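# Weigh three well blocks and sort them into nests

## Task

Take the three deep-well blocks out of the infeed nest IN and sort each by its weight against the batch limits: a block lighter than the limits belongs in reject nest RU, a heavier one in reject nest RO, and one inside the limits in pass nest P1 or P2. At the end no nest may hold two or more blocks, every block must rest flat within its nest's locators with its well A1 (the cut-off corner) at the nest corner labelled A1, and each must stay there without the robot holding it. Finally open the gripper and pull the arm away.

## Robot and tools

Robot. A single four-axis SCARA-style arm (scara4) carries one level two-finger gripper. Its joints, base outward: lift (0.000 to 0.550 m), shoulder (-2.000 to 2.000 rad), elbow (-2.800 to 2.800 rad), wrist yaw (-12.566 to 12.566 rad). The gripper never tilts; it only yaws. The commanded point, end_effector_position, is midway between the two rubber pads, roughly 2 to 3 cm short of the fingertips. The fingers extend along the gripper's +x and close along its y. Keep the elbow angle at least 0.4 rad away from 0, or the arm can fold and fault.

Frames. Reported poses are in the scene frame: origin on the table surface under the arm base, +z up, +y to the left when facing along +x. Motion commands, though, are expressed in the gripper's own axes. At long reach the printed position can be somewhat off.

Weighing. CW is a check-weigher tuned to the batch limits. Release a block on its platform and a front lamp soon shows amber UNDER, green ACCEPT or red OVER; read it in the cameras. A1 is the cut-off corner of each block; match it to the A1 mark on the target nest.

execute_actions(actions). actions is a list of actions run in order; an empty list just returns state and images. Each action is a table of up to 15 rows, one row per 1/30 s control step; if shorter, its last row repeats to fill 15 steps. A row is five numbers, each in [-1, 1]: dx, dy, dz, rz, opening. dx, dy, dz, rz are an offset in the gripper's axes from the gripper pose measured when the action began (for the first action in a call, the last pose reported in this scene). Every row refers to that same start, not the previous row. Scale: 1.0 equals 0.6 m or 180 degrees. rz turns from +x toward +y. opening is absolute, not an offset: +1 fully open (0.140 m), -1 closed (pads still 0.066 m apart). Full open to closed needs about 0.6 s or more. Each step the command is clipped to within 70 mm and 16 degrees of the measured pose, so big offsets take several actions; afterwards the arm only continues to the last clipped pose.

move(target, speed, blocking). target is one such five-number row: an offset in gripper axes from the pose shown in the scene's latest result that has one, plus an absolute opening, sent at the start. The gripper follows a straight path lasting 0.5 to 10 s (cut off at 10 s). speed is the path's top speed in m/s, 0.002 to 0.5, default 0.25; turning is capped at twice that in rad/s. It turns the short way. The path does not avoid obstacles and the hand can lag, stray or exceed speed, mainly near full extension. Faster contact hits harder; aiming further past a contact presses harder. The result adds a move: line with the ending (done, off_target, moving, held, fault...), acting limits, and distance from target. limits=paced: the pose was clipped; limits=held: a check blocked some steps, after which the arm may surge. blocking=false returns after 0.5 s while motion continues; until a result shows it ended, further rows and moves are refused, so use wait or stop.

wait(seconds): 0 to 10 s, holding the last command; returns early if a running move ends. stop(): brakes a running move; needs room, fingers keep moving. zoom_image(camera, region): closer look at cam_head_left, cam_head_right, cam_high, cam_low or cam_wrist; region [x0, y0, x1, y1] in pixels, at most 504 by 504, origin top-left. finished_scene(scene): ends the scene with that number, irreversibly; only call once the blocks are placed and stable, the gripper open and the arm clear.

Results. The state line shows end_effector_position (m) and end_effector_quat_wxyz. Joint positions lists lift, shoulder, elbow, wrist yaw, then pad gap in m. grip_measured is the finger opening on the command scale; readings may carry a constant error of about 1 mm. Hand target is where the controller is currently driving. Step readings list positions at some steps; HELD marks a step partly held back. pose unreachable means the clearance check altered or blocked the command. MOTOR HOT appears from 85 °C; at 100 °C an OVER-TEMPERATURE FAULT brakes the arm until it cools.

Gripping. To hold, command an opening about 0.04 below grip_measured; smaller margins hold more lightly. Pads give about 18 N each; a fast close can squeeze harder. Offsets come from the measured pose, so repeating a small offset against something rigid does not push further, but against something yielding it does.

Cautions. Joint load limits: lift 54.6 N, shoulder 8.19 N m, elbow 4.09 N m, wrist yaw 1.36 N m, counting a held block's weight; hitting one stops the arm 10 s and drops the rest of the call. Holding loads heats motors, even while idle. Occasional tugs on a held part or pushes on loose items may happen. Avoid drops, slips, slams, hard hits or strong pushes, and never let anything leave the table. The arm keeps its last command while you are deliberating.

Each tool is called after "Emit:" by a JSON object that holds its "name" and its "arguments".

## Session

Emit:
{"name": "execute_actions", "arguments": {"actions": []}}

Scene clock: 0.00 s.
end_effector_position=(+0.6495, +0.1485, +0.4510) grip_measured=+1.00 end_effector_quat_wxyz=(+0.925, +0.000, +0.000, -0.381)
Joint positions: [ 0.446  1.067  2.082 -3.93   0.14 ]
Hand target: +0.650, +0.149, +0.451; +0.925, +0.000, +0.000, -0.381

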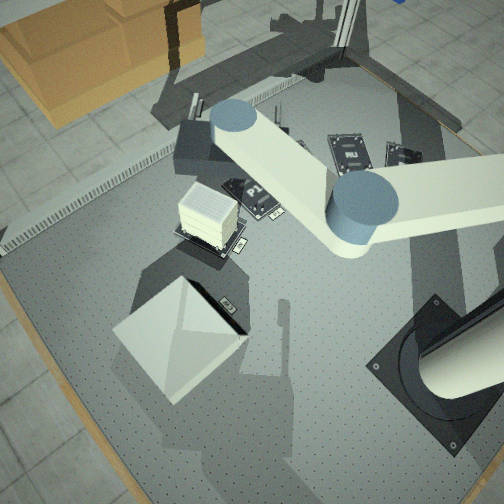

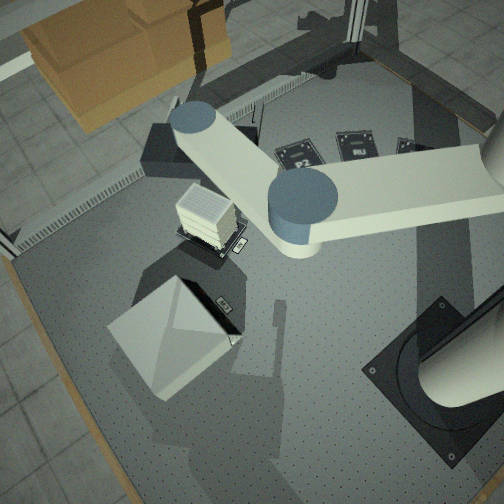

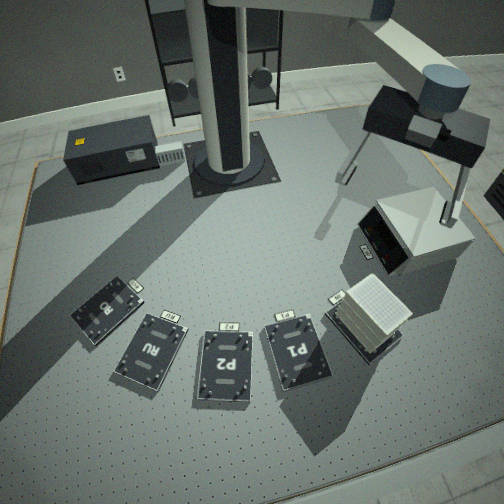

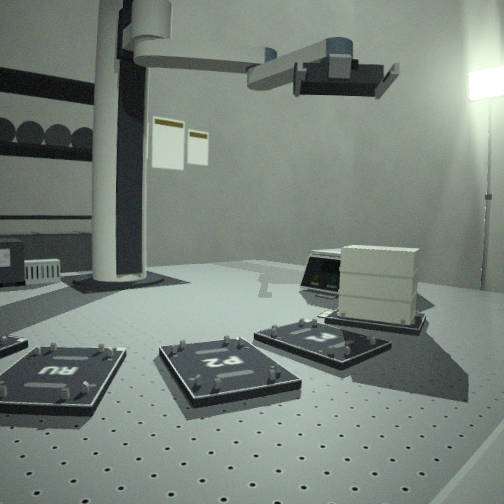

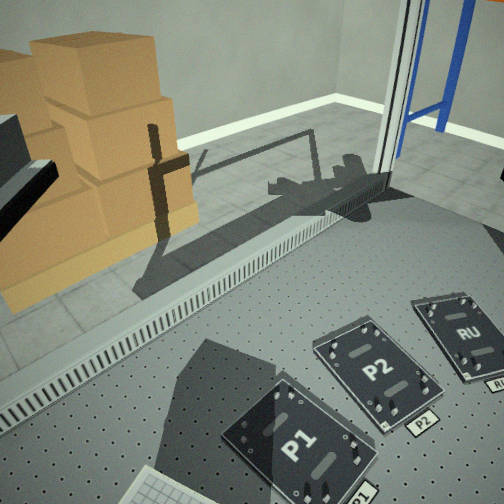

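Emit:
{"name": "zoom_image", "arguments": {"camera": "cam_high", "region": [60, 260, 270, 410]}}

Emit:
{"name": "zoom_image", "arguments": {"camera": "cam_high", "region": [255, 180, 480, 400]}}

Emit:
{"name": "zoom_image", "arguments": {"camera": "cam_low", "region": [150, 230, 450, 420]}}

Region (60, 260, 270, 410) of cam_high's 504x504 image, scaled by 2.400, with more detail than that image has; it fills the top 360 rows of this view, and the rest is white.

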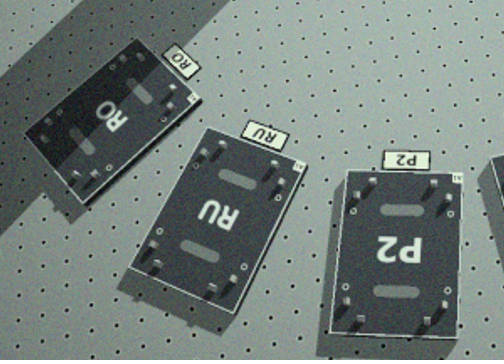

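Region (255, 180, 480, 400) of cam_high's 504x504 image, scaled by 2.240, with more detail than that image has; it fills the top 493 rows of this view, and the rest is white.

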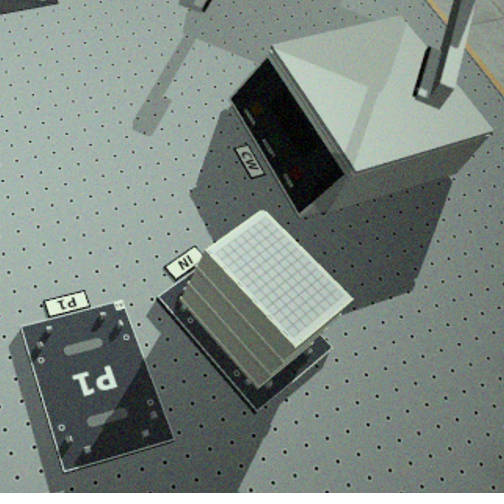

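Region (150, 230, 450, 420) of cam_low's 504x504 image, scaled by 1.680, with more detail than that image has; it fills the top 319 rows of this view, and the rest is white.

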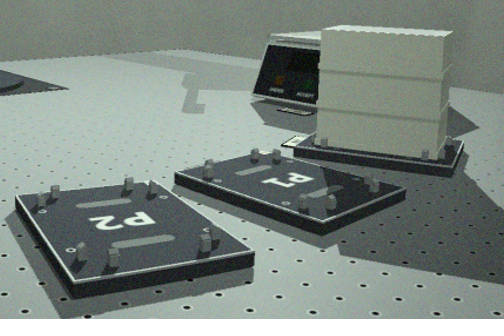

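Emit:
{"name": "move", "arguments": {"target": [0.35344, -0.72469, -0.46833, 0, 1], "speed": 0.5}}

Scene clock: 54.67 s.
end_effector_position=(+0.4939, -0.3098, +0.1700) grip_measured=+1.00 end_effector_quat_wxyz=(+0.925, +0.000, +0.000, -0.381)
Joint positions: [ 0.165  0.076  1.243 -2.1    0.14 ]
Hand target: +0.494, -0.310, +0.170; +0.925, +0.000, +0.000, -0.381
Off the commanded pose: 0.000 m, 0 deg.
move: done; limits=paced

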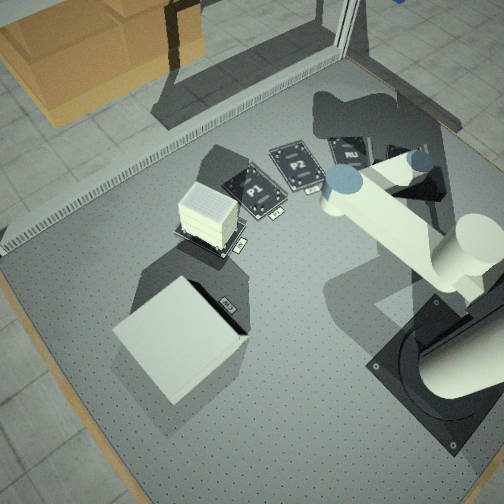

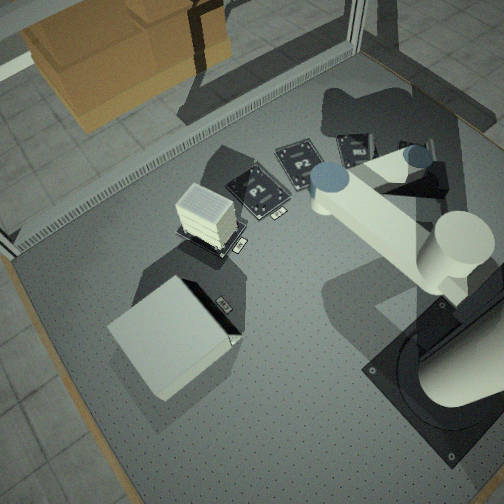

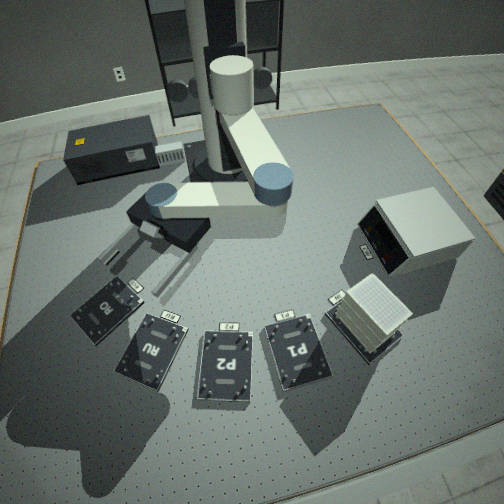

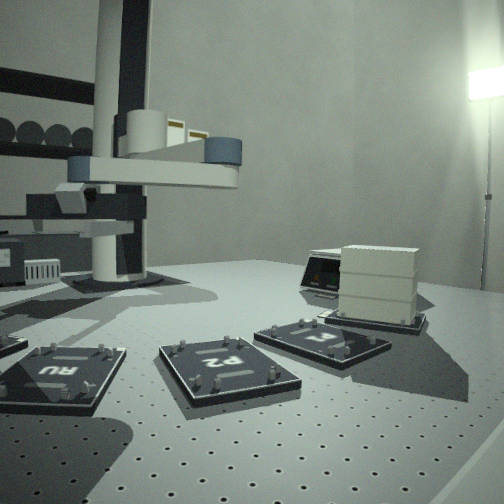

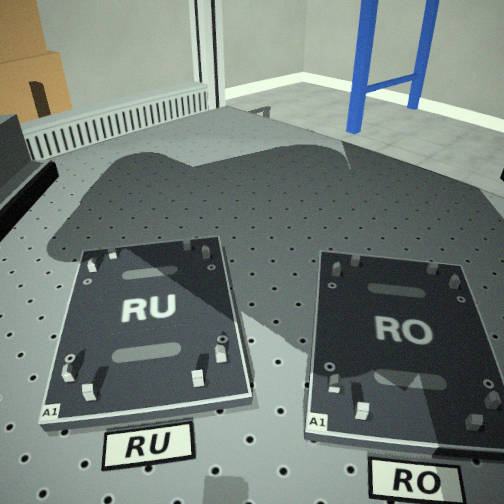

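Emit:
{"name": "zoom_image", "arguments": {"camera": "cam_wrist", "region": [60, 225, 228, 309]}}

Emit:
{"name": "zoom_image", "arguments": {"camera": "cam_wrist", "region": [36, 320, 260, 432]}}

Emit:
{"name": "zoom_image", "arguments": {"camera": "cam_wrist", "region": [310, 240, 478, 324]}}

Emit:
{"name": "zoom_image", "arguments": {"camera": "cam_wrist", "region": [300, 355, 504, 457]}}

Region (60, 225, 228, 309) of cam_wrist's 504x504 image, scaled by 3.000, with more detail than that image has.

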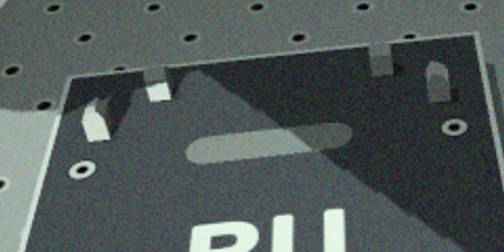

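Region (36, 320, 260, 432) of cam_wrist's 504x504 image, scaled by 2.250, with more detail than that image has.

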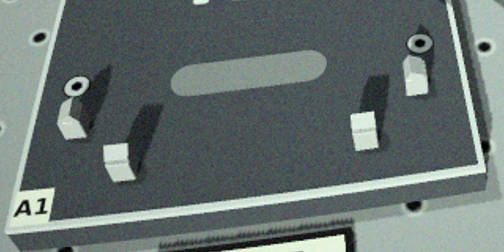

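Region (310, 240, 478, 324) of cam_wrist's 504x504 image, scaled by 3.000, with more detail than that image has.

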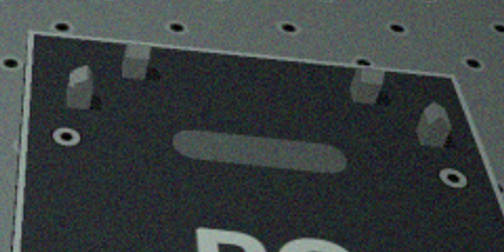

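Region (300, 355, 504, 457) of cam_wrist's 504x504 image, scaled by 2.471, with more detail than that image has.

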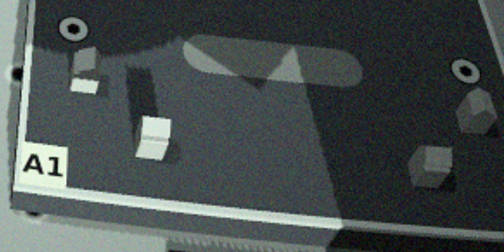

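Emit:
{"name": "move", "arguments": {"target": [-0.16238, 0.42837, 0, 0.21144, 1], "speed": 0.5}}

Scene clock: 103.97 s.
end_effector_position=(+0.6057, -0.0584, +0.1700) grip_measured=+1.00 end_effector_quat_wxyz=(+0.998, +0.000, +0.000, -0.058)
Joint positions: [ 0.165  0.717  1.197 -2.029  0.14 ]
Hand target: +0.606, -0.059, +0.170; +0.998, +0.000, +0.000, -0.058
Off the commanded pose: 0.000 m, 0 deg.
move: done

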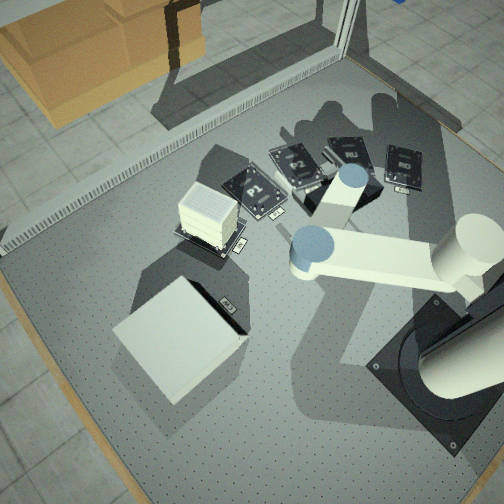

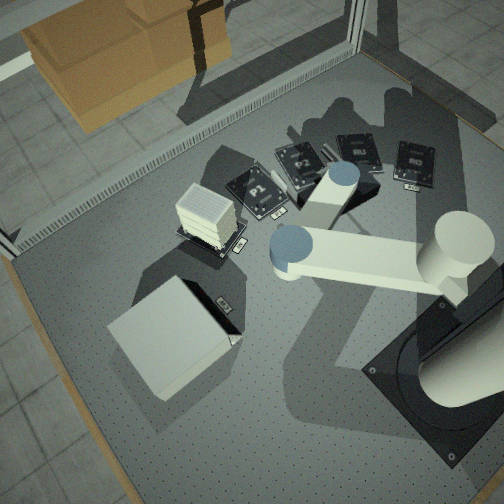

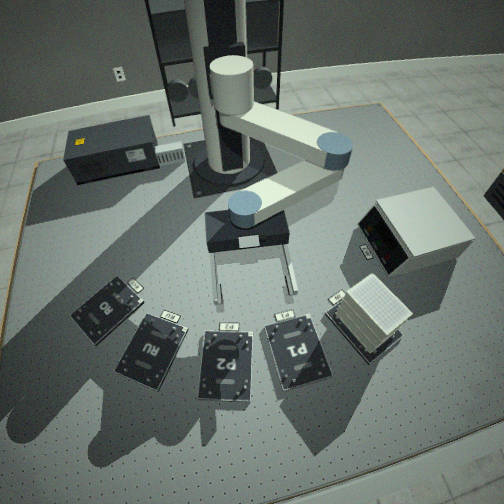

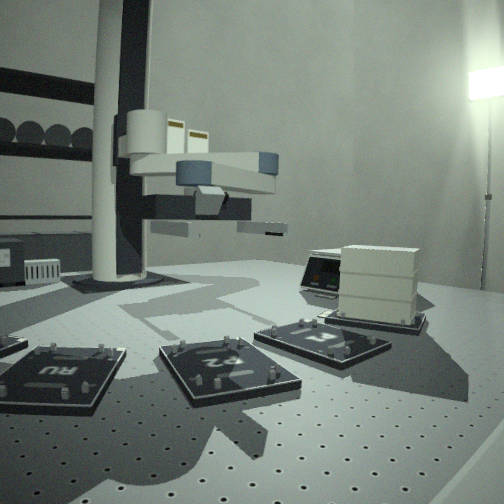

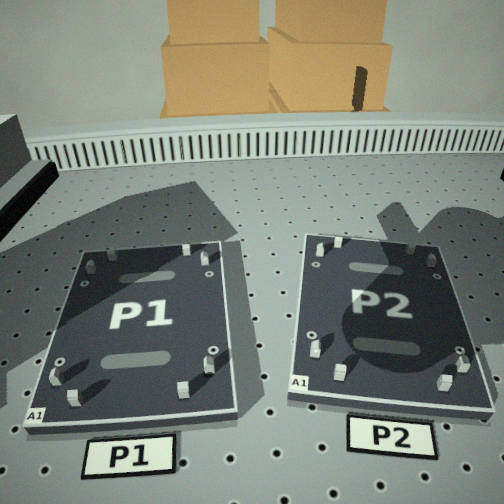

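Emit:
{"name": "zoom_image", "arguments": {"camera": "cam_wrist", "region": [60, 235, 228, 319]}}

Emit:
{"name": "zoom_image", "arguments": {"camera": "cam_wrist", "region": [40, 325, 240, 405]}}

Emit:
{"name": "zoom_image", "arguments": {"camera": "cam_wrist", "region": [290, 225, 458, 309]}}

Emit:
{"name": "zoom_image", "arguments": {"camera": "cam_wrist", "region": [290, 315, 490, 395]}}

Region (60, 235, 228, 319) of cam_wrist's 504x504 image, scaled by 3.000, with more detail than that image has.

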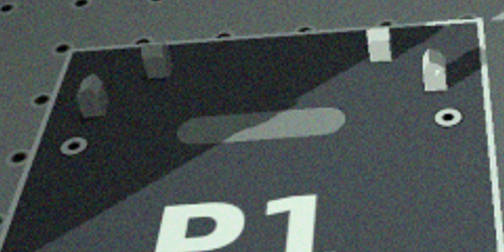

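Region (40, 325, 240, 405) of cam_wrist's 504x504 image, scaled by 2.520, with more detail than that image has; it fills the top 202 rows of this view, and the rest is white.

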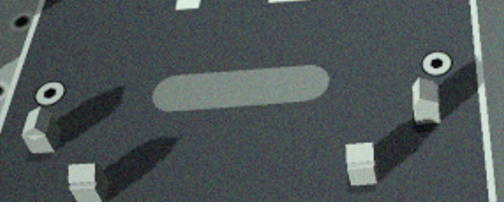

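Region (290, 225, 458, 309) of cam_wrist's 504x504 image, scaled by 3.000, with more detail than that image has.

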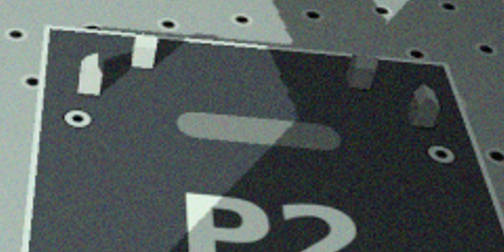

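Region (290, 315, 490, 395) of cam_wrist's 504x504 image, scaled by 2.520, with more detail than that image has; it fills the top 202 rows of this view, and the rest is white.

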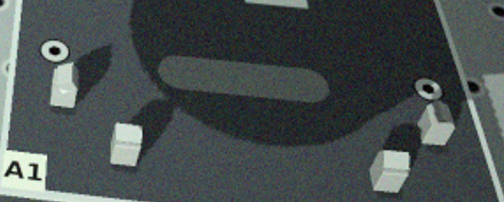

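Emit:
{"name": "move", "arguments": {"target": [0.01273, 0.41325, 0.02833, 0.15639, 0.0], "speed": 0.5}}

Scene clock: 159.20 s.
end_effector_position=(+0.6420, +0.1873, +0.1870) grip_measured=+0.00 end_effector_quat_wxyz=(+0.982, +0.000, +0.000, +0.187)
Joint positions: [ 0.182  1.105  1.54  -2.269  0.103]
Hand target: +0.642, +0.187, +0.187; +0.982, +0.000, +0.000, +0.187
Off the commanded pose: 0.000 m, 0 deg.
move: done

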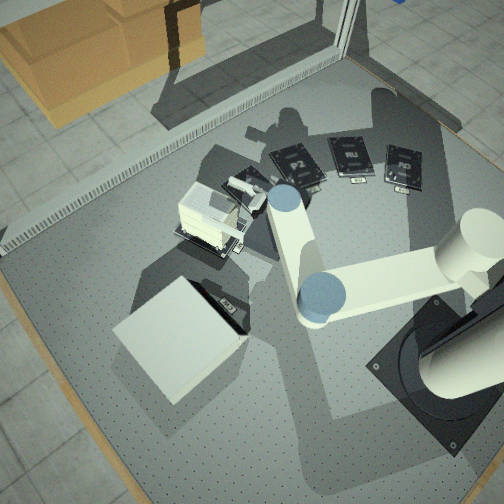

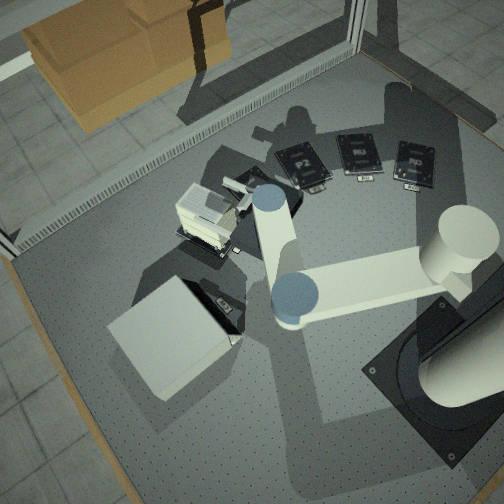

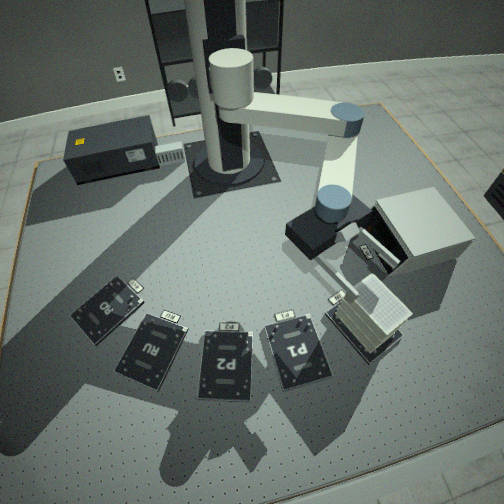

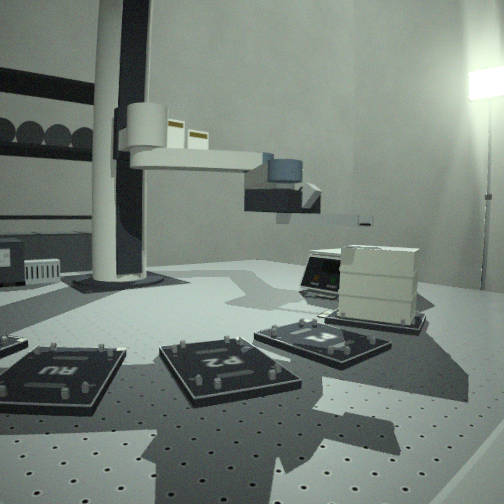

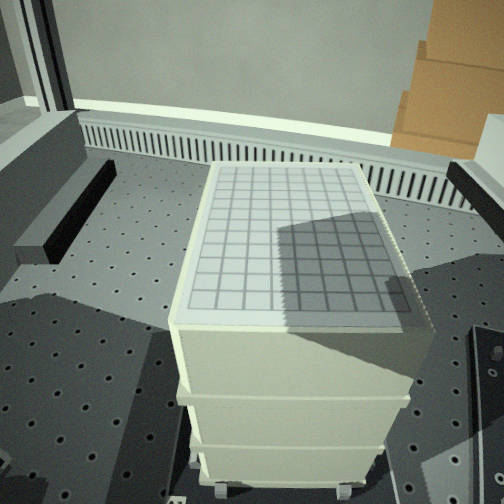

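Emit:
{"name": "zoom_image", "arguments": {"camera": "cam_wrist", "region": [200, 150, 380, 200]}}

Emit:
{"name": "zoom_image", "arguments": {"camera": "cam_wrist", "region": [160, 280, 300, 350]}}

Emit:
{"name": "zoom_image", "arguments": {"camera": "cam_wrist", "region": [310, 280, 450, 350]}}

Emit:
{"name": "zoom_image", "arguments": {"camera": "cam_wrist", "region": [150, 300, 450, 504]}}

Region (200, 150, 380, 200) of cam_wrist's 504x504 image, scaled by 2.800, with more detail than that image has.

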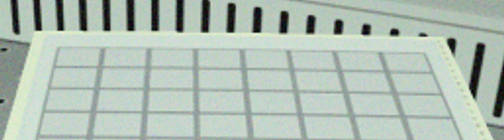

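Region (160, 280, 300, 350) of cam_wrist's 504x504 image, scaled by 3.600, with more detail than that image has.

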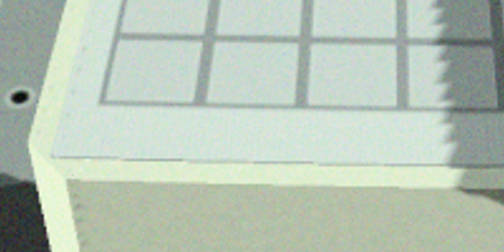

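Region (310, 280, 450, 350) of cam_wrist's 504x504 image, scaled by 3.600, with more detail than that image has.

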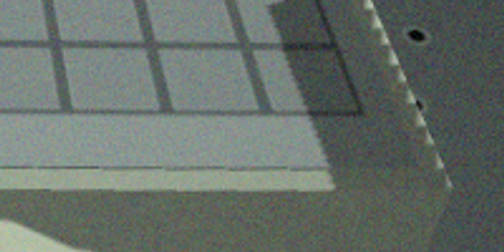

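Region (150, 300, 450, 504) of cam_wrist's 504x504 image, scaled by 1.680, with more detail than that image has; it fills the top 343 rows of this view, and the rest is white.

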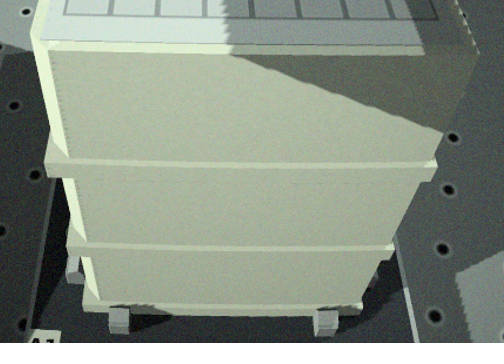

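Emit:
{"name": "move", "arguments": {"target": [0.09445, -0.01188, -0.10717, -0.00833, -0.15], "speed": 0.2}}

Scene clock: 197.77 s.
end_effector_position=(+0.6973, +0.2015, +0.1226) grip_measured=-0.15 end_effector_quat_wxyz=(+0.985, +0.000, +0.000, +0.174)
Joint positions: [ 0.118  0.951  1.875 -2.476  0.097]
Hand target: +0.697, +0.201, +0.123; +0.985, +0.000, +0.000, +0.174
Off the commanded pose: 0.000 m, 0 deg.
move: done

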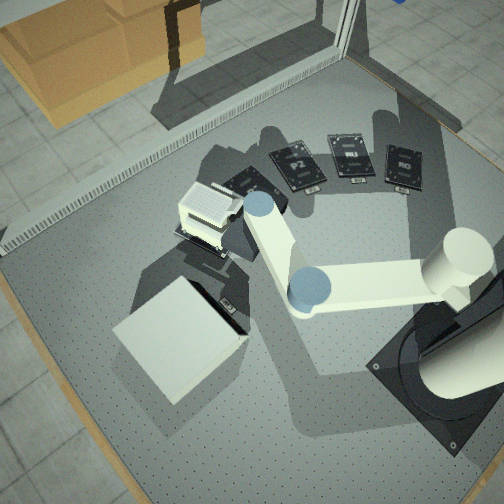

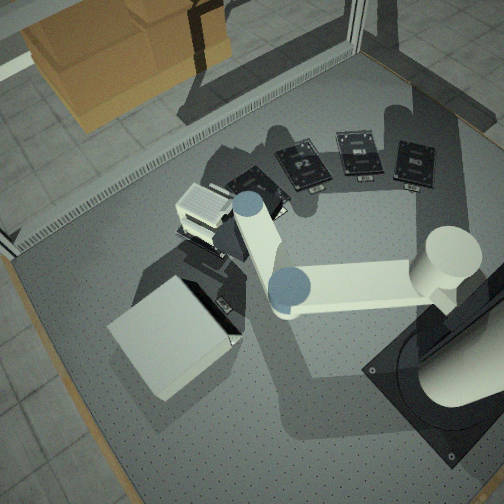

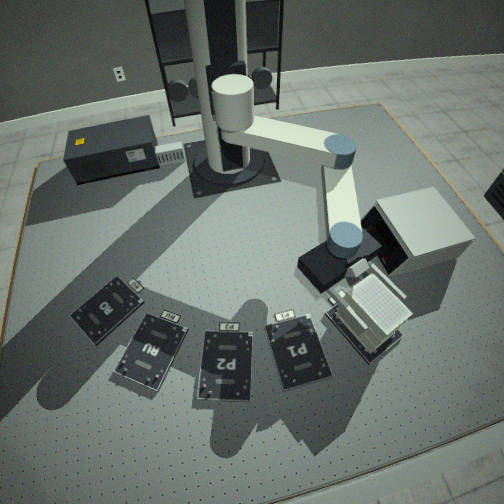

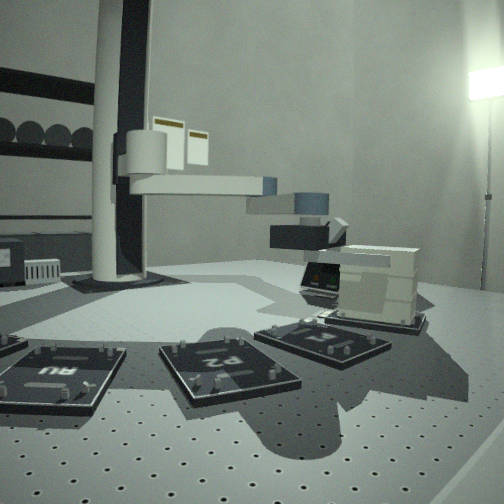

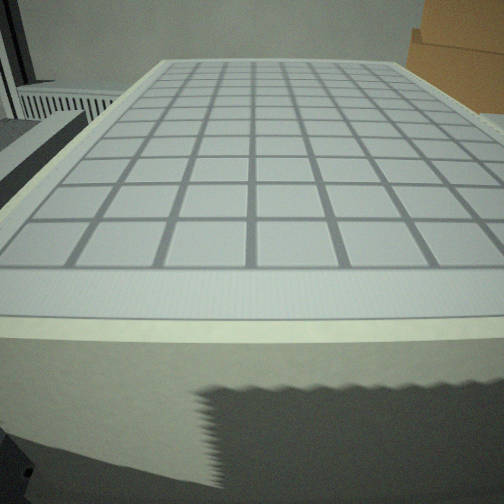

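Emit:
{"name": "zoom_image", "arguments": {"camera": "cam_wrist", "region": [140, 200, 360, 340]}}

Emit:
{"name": "zoom_image", "arguments": {"camera": "cam_wrist", "region": [150, 50, 410, 100]}}

Region (140, 200, 360, 340) of cam_wrist's 504x504 image, scaled by 2.291, with more detail than that image has; it fills the top 321 rows of this view, and the rest is white.

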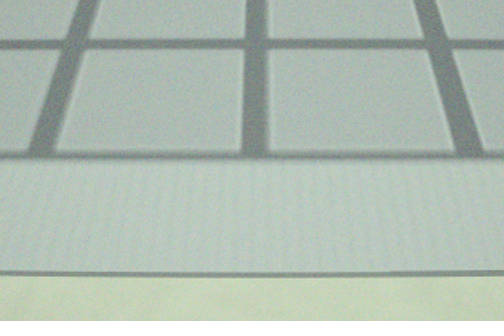

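Region (150, 50, 410, 100) of cam_wrist's 504x504 image, scaled by 1.938, with more detail than that image has; it fills the top 97 rows of this view, and the rest is white.

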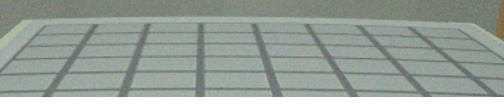

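Emit:
{"name": "execute_actions", "arguments": {"actions": [[[-0.0017,0,0.001,0,-0.3],[-0.0017,0,0.001,0,-0.36],[-0.0017,0,0.001,0,-0.40],[-0.0017,0,0.001,0,-0.43],[-0.0017,0,0.001,0,-0.46],[-0.0017,0,0.001,0,-0.48],[-0.0017,0,0.001,0,-0.49],[-0.0017,0,0.001,0,-0.50],[-0.0017,0,0.001,0,-0.51],[-0.0017,0,0.001,0,-0.52],[-0.0017,0,0.001,0,-0.53],[-0.0017,0,0.001,0,-0.54],[-0.0017,0,0.001,0,-0.55],[-0.0017,0,0.001,0,-0.56],[-0.0017,0,0.001,0,-0.57]],[[0,0,0,0,-0.57],[0,0,0,0,-0.57],[0,0,0.001,0,-0.57],[0,0,0.003,0,-0.57],[0,0,0.006,0,-0.57],[0,0,0.009,0,-0.57],[0,0,0.012,0,-0.57],[0,0,0.016,0,-0.57],[0,0,0.020,0,-0.57],[0,0,0.024,0,-0.57],[0,0,0.028,0,-0.57],[0,0,0.031,0,-0.57],[0,0,0.033,0,-0.57]]]}}

Scene clock: 261.60 s.
end_effector_position=(+0.6963, +0.2011, +0.1432) grip_measured=-0.52 end_effector_quat_wxyz=(+0.985, +0.000, +0.000, +0.174)
Joint positions: [ 0.138  0.954  1.868 -2.472  0.084]
Hand target: +0.696, +0.201, +0.143; +0.985, +0.000, +0.000, +0.174
Off the commanded pose: 0.000 m, 0 deg.
Step readings (end_effector_position; steps 1 to 15: 1st action; 16 to 30: 2nd action):
0: (+0.6973, +0.2015, +0.1226)
1: (+0.6972, +0.2014, +0.1227)
2: (+0.6964, +0.2010, +0.1231)
4: (+0.6964, +0.2010, +0.1232)
8: (+0.6964, +0.2010, +0.1232)
15: (+0.6963, +0.2011, +0.1232)
16: (+0.6963, +0.2011, +0.1232)
17: (+0.6963, +0.2011, +0.1232)
19: (+0.6963, +0.2011, +0.1238)
23: (+0.6963, +0.2011, +0.1300)
30: end_effector_position above

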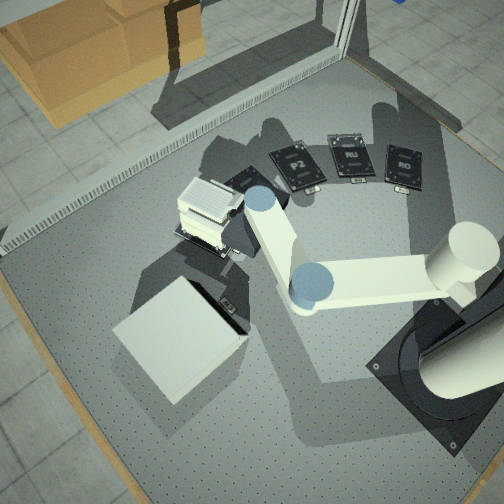

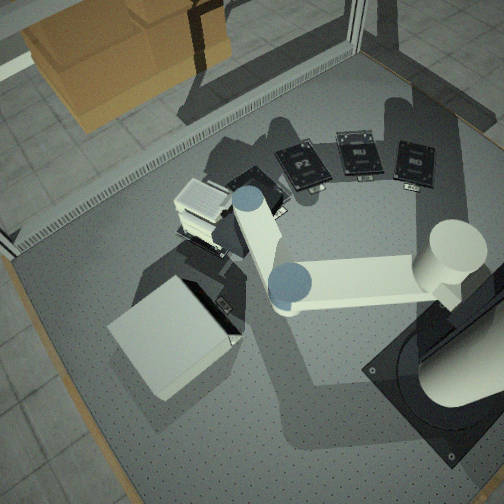

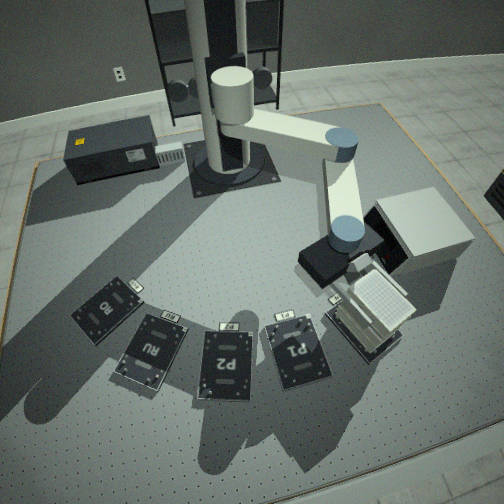

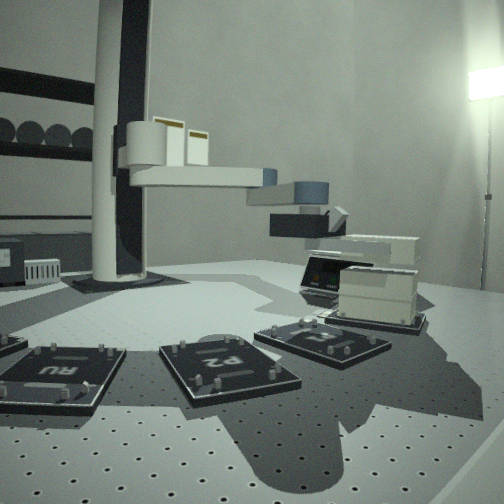

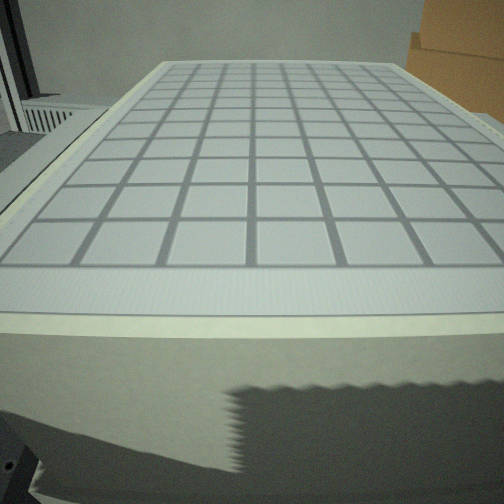

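Emit:
{"name": "move", "arguments": {"target": [-0.16837, 0.51724, -0.00867, 0.20528, -0.57], "speed": 0.4}}

Scene clock: 277.13 s.
end_effector_position=(+0.4948, +0.4582, +0.1380) grip_measured=-0.52 end_effector_quat_wxyz=(+0.879, +0.000, +0.000, +0.478)
Joint positions: [ 0.133  1.53   1.869 -2.402  0.084]
Hand target: +0.495, +0.458, +0.138; +0.879, +0.000, +0.000, +0.477
Off the commanded pose: 0.000 m, 0 deg.
move: done

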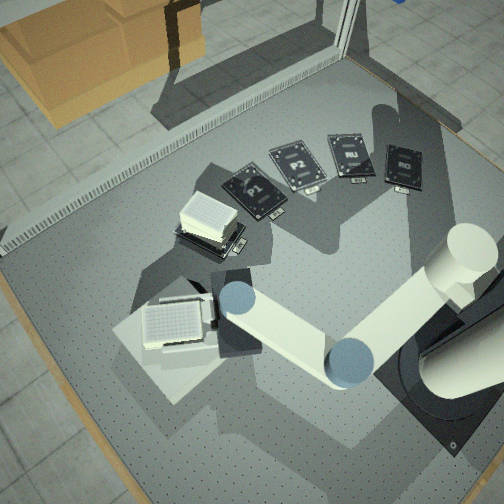

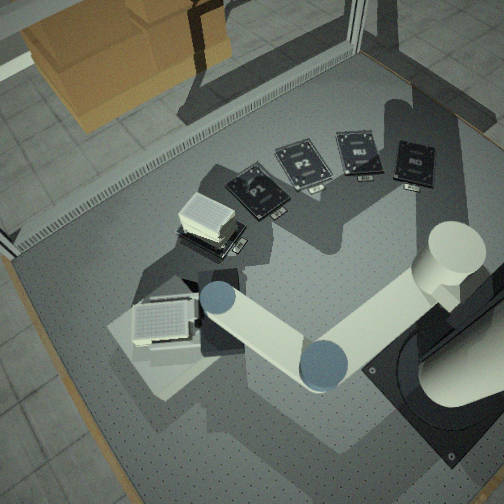

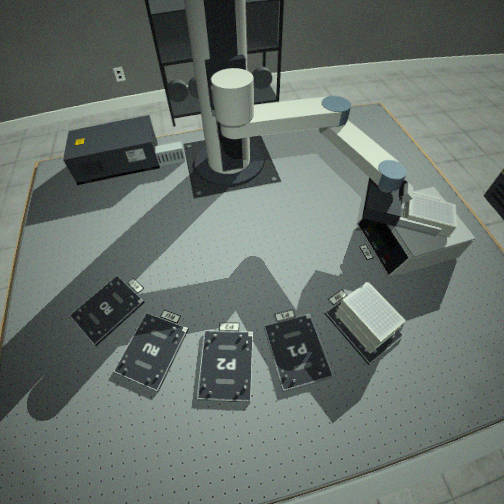

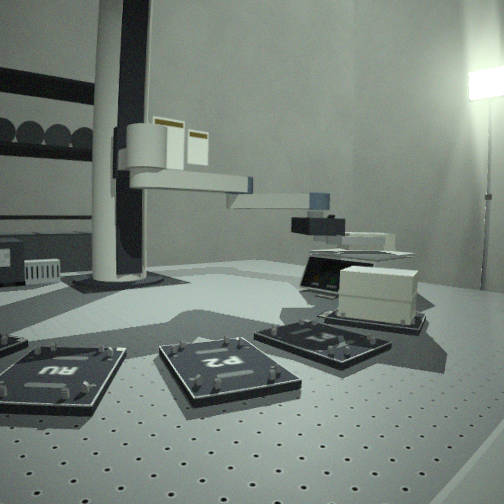

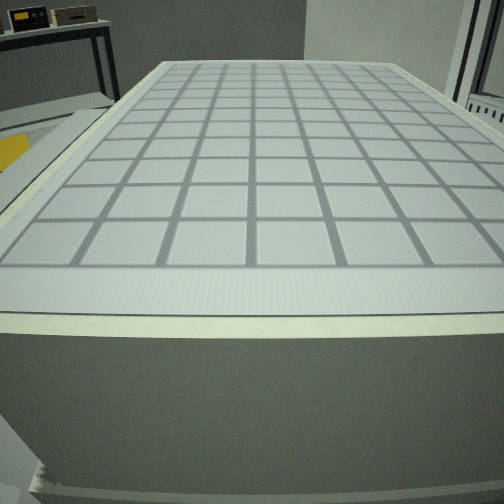

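Emit:
{"name": "zoom_image", "arguments": {"camera": "cam_low", "region": [290, 210, 430, 300]}}

Emit:
{"name": "zoom_image", "arguments": {"camera": "cam_head_left", "region": [100, 260, 280, 420]}}

Region (290, 210, 430, 300) of cam_low's 504x504 image, scaled by 3.600, with more detail than that image has; it fills the top 324 rows of this view, and the rest is white.

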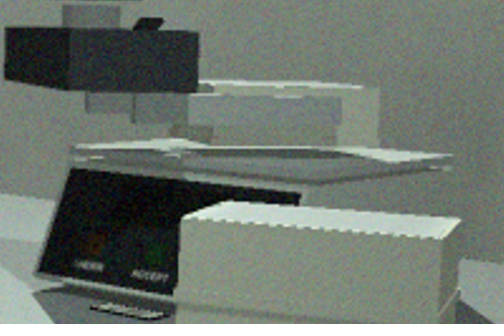

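Region (100, 260, 280, 420) of cam_head_left's 504x504 image, scaled by 2.800, with more detail than that image has.

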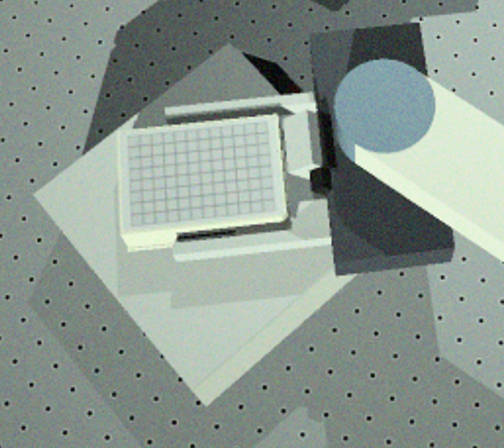

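Emit:
{"name": "execute_actions", "arguments": {"actions": [[[0,0,-0.0015,0,-0.57],[0,0,-0.003,0,-0.57],[0,0,-0.0042,0,-0.57],[0,0,-0.0052,0,-0.57],[0,0,-0.0062,0,-0.57],[0,0,-0.0071,0,-0.57],[0,0,-0.008,0,-0.57],[0,0,-0.0088,0,-0.57],[0,0,-0.0096,0,-0.57],[0,0,-0.0104,0,-0.57],[0,0,-0.0111,0,-0.57],[0,0,-0.0118,0,-0.57],[0,0,-0.0124,0,-0.57],[0,0,-0.013,0,-0.57],[0,0,-0.0133,0,-0.57]]]}}

Emit:
{"name": "zoom_image", "arguments": {"camera": "cam_low", "region": [290, 210, 430, 300]}}

Scene clock: 288.60 s.
end_effector_position=(+0.4948, +0.4582, +0.1301) grip_measured=-0.52 end_effector_quat_wxyz=(+0.879, +0.000, +0.000, +0.478)
Joint positions: [ 0.125  1.53   1.869 -2.402  0.084]
Hand target: +0.495, +0.458, +0.130; +0.879, +0.000, +0.000, +0.478
Off the commanded pose: 0.000 m, 0 deg.
Step readings (end_effector_position):
0: (+0.4948, +0.4582, +0.1380)
1: (+0.4948, +0.4582, +0.1379)
2: (+0.4948, +0.4582, +0.1371)
4: (+0.4948, +0.4582, +0.1353)
8: (+0.4948, +0.4582, +0.1330)
15: end_effector_position above

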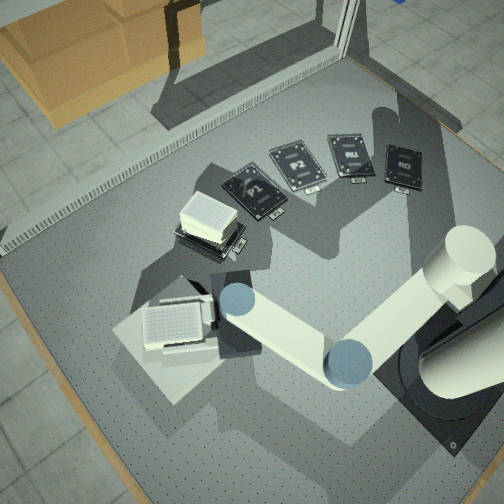

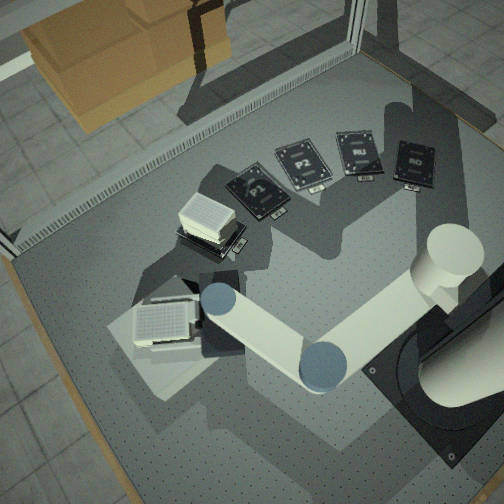

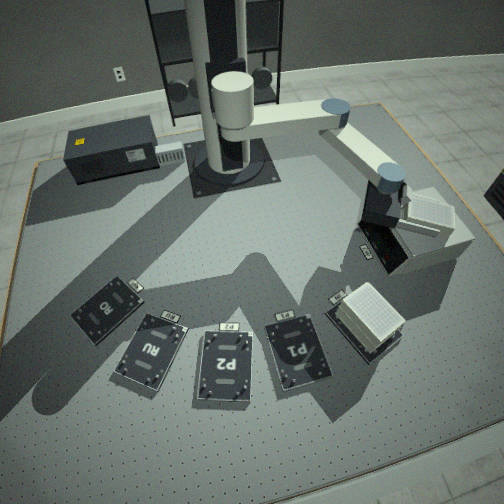

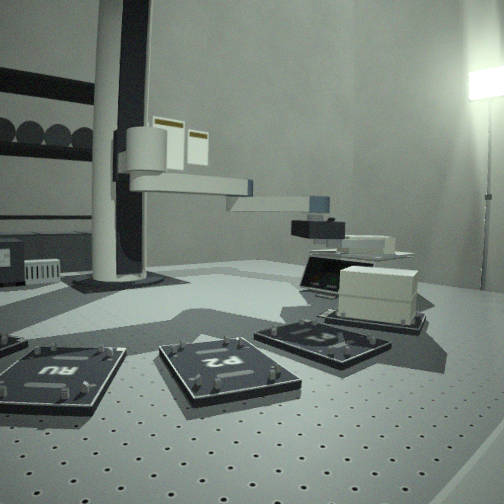

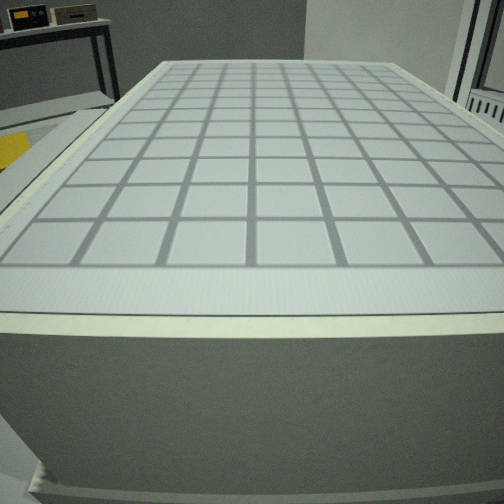

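Region (290, 210, 430, 300) of cam_low's 504x504 image, scaled by 3.600, with more detail than that image has; it fills the top 324 rows of this view, and the rest is white.

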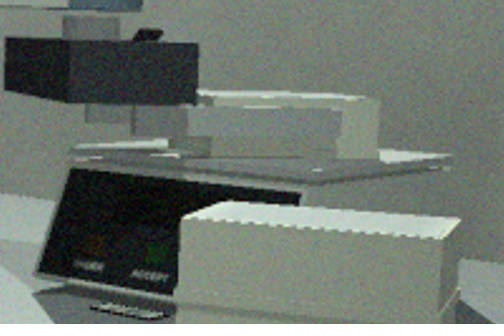

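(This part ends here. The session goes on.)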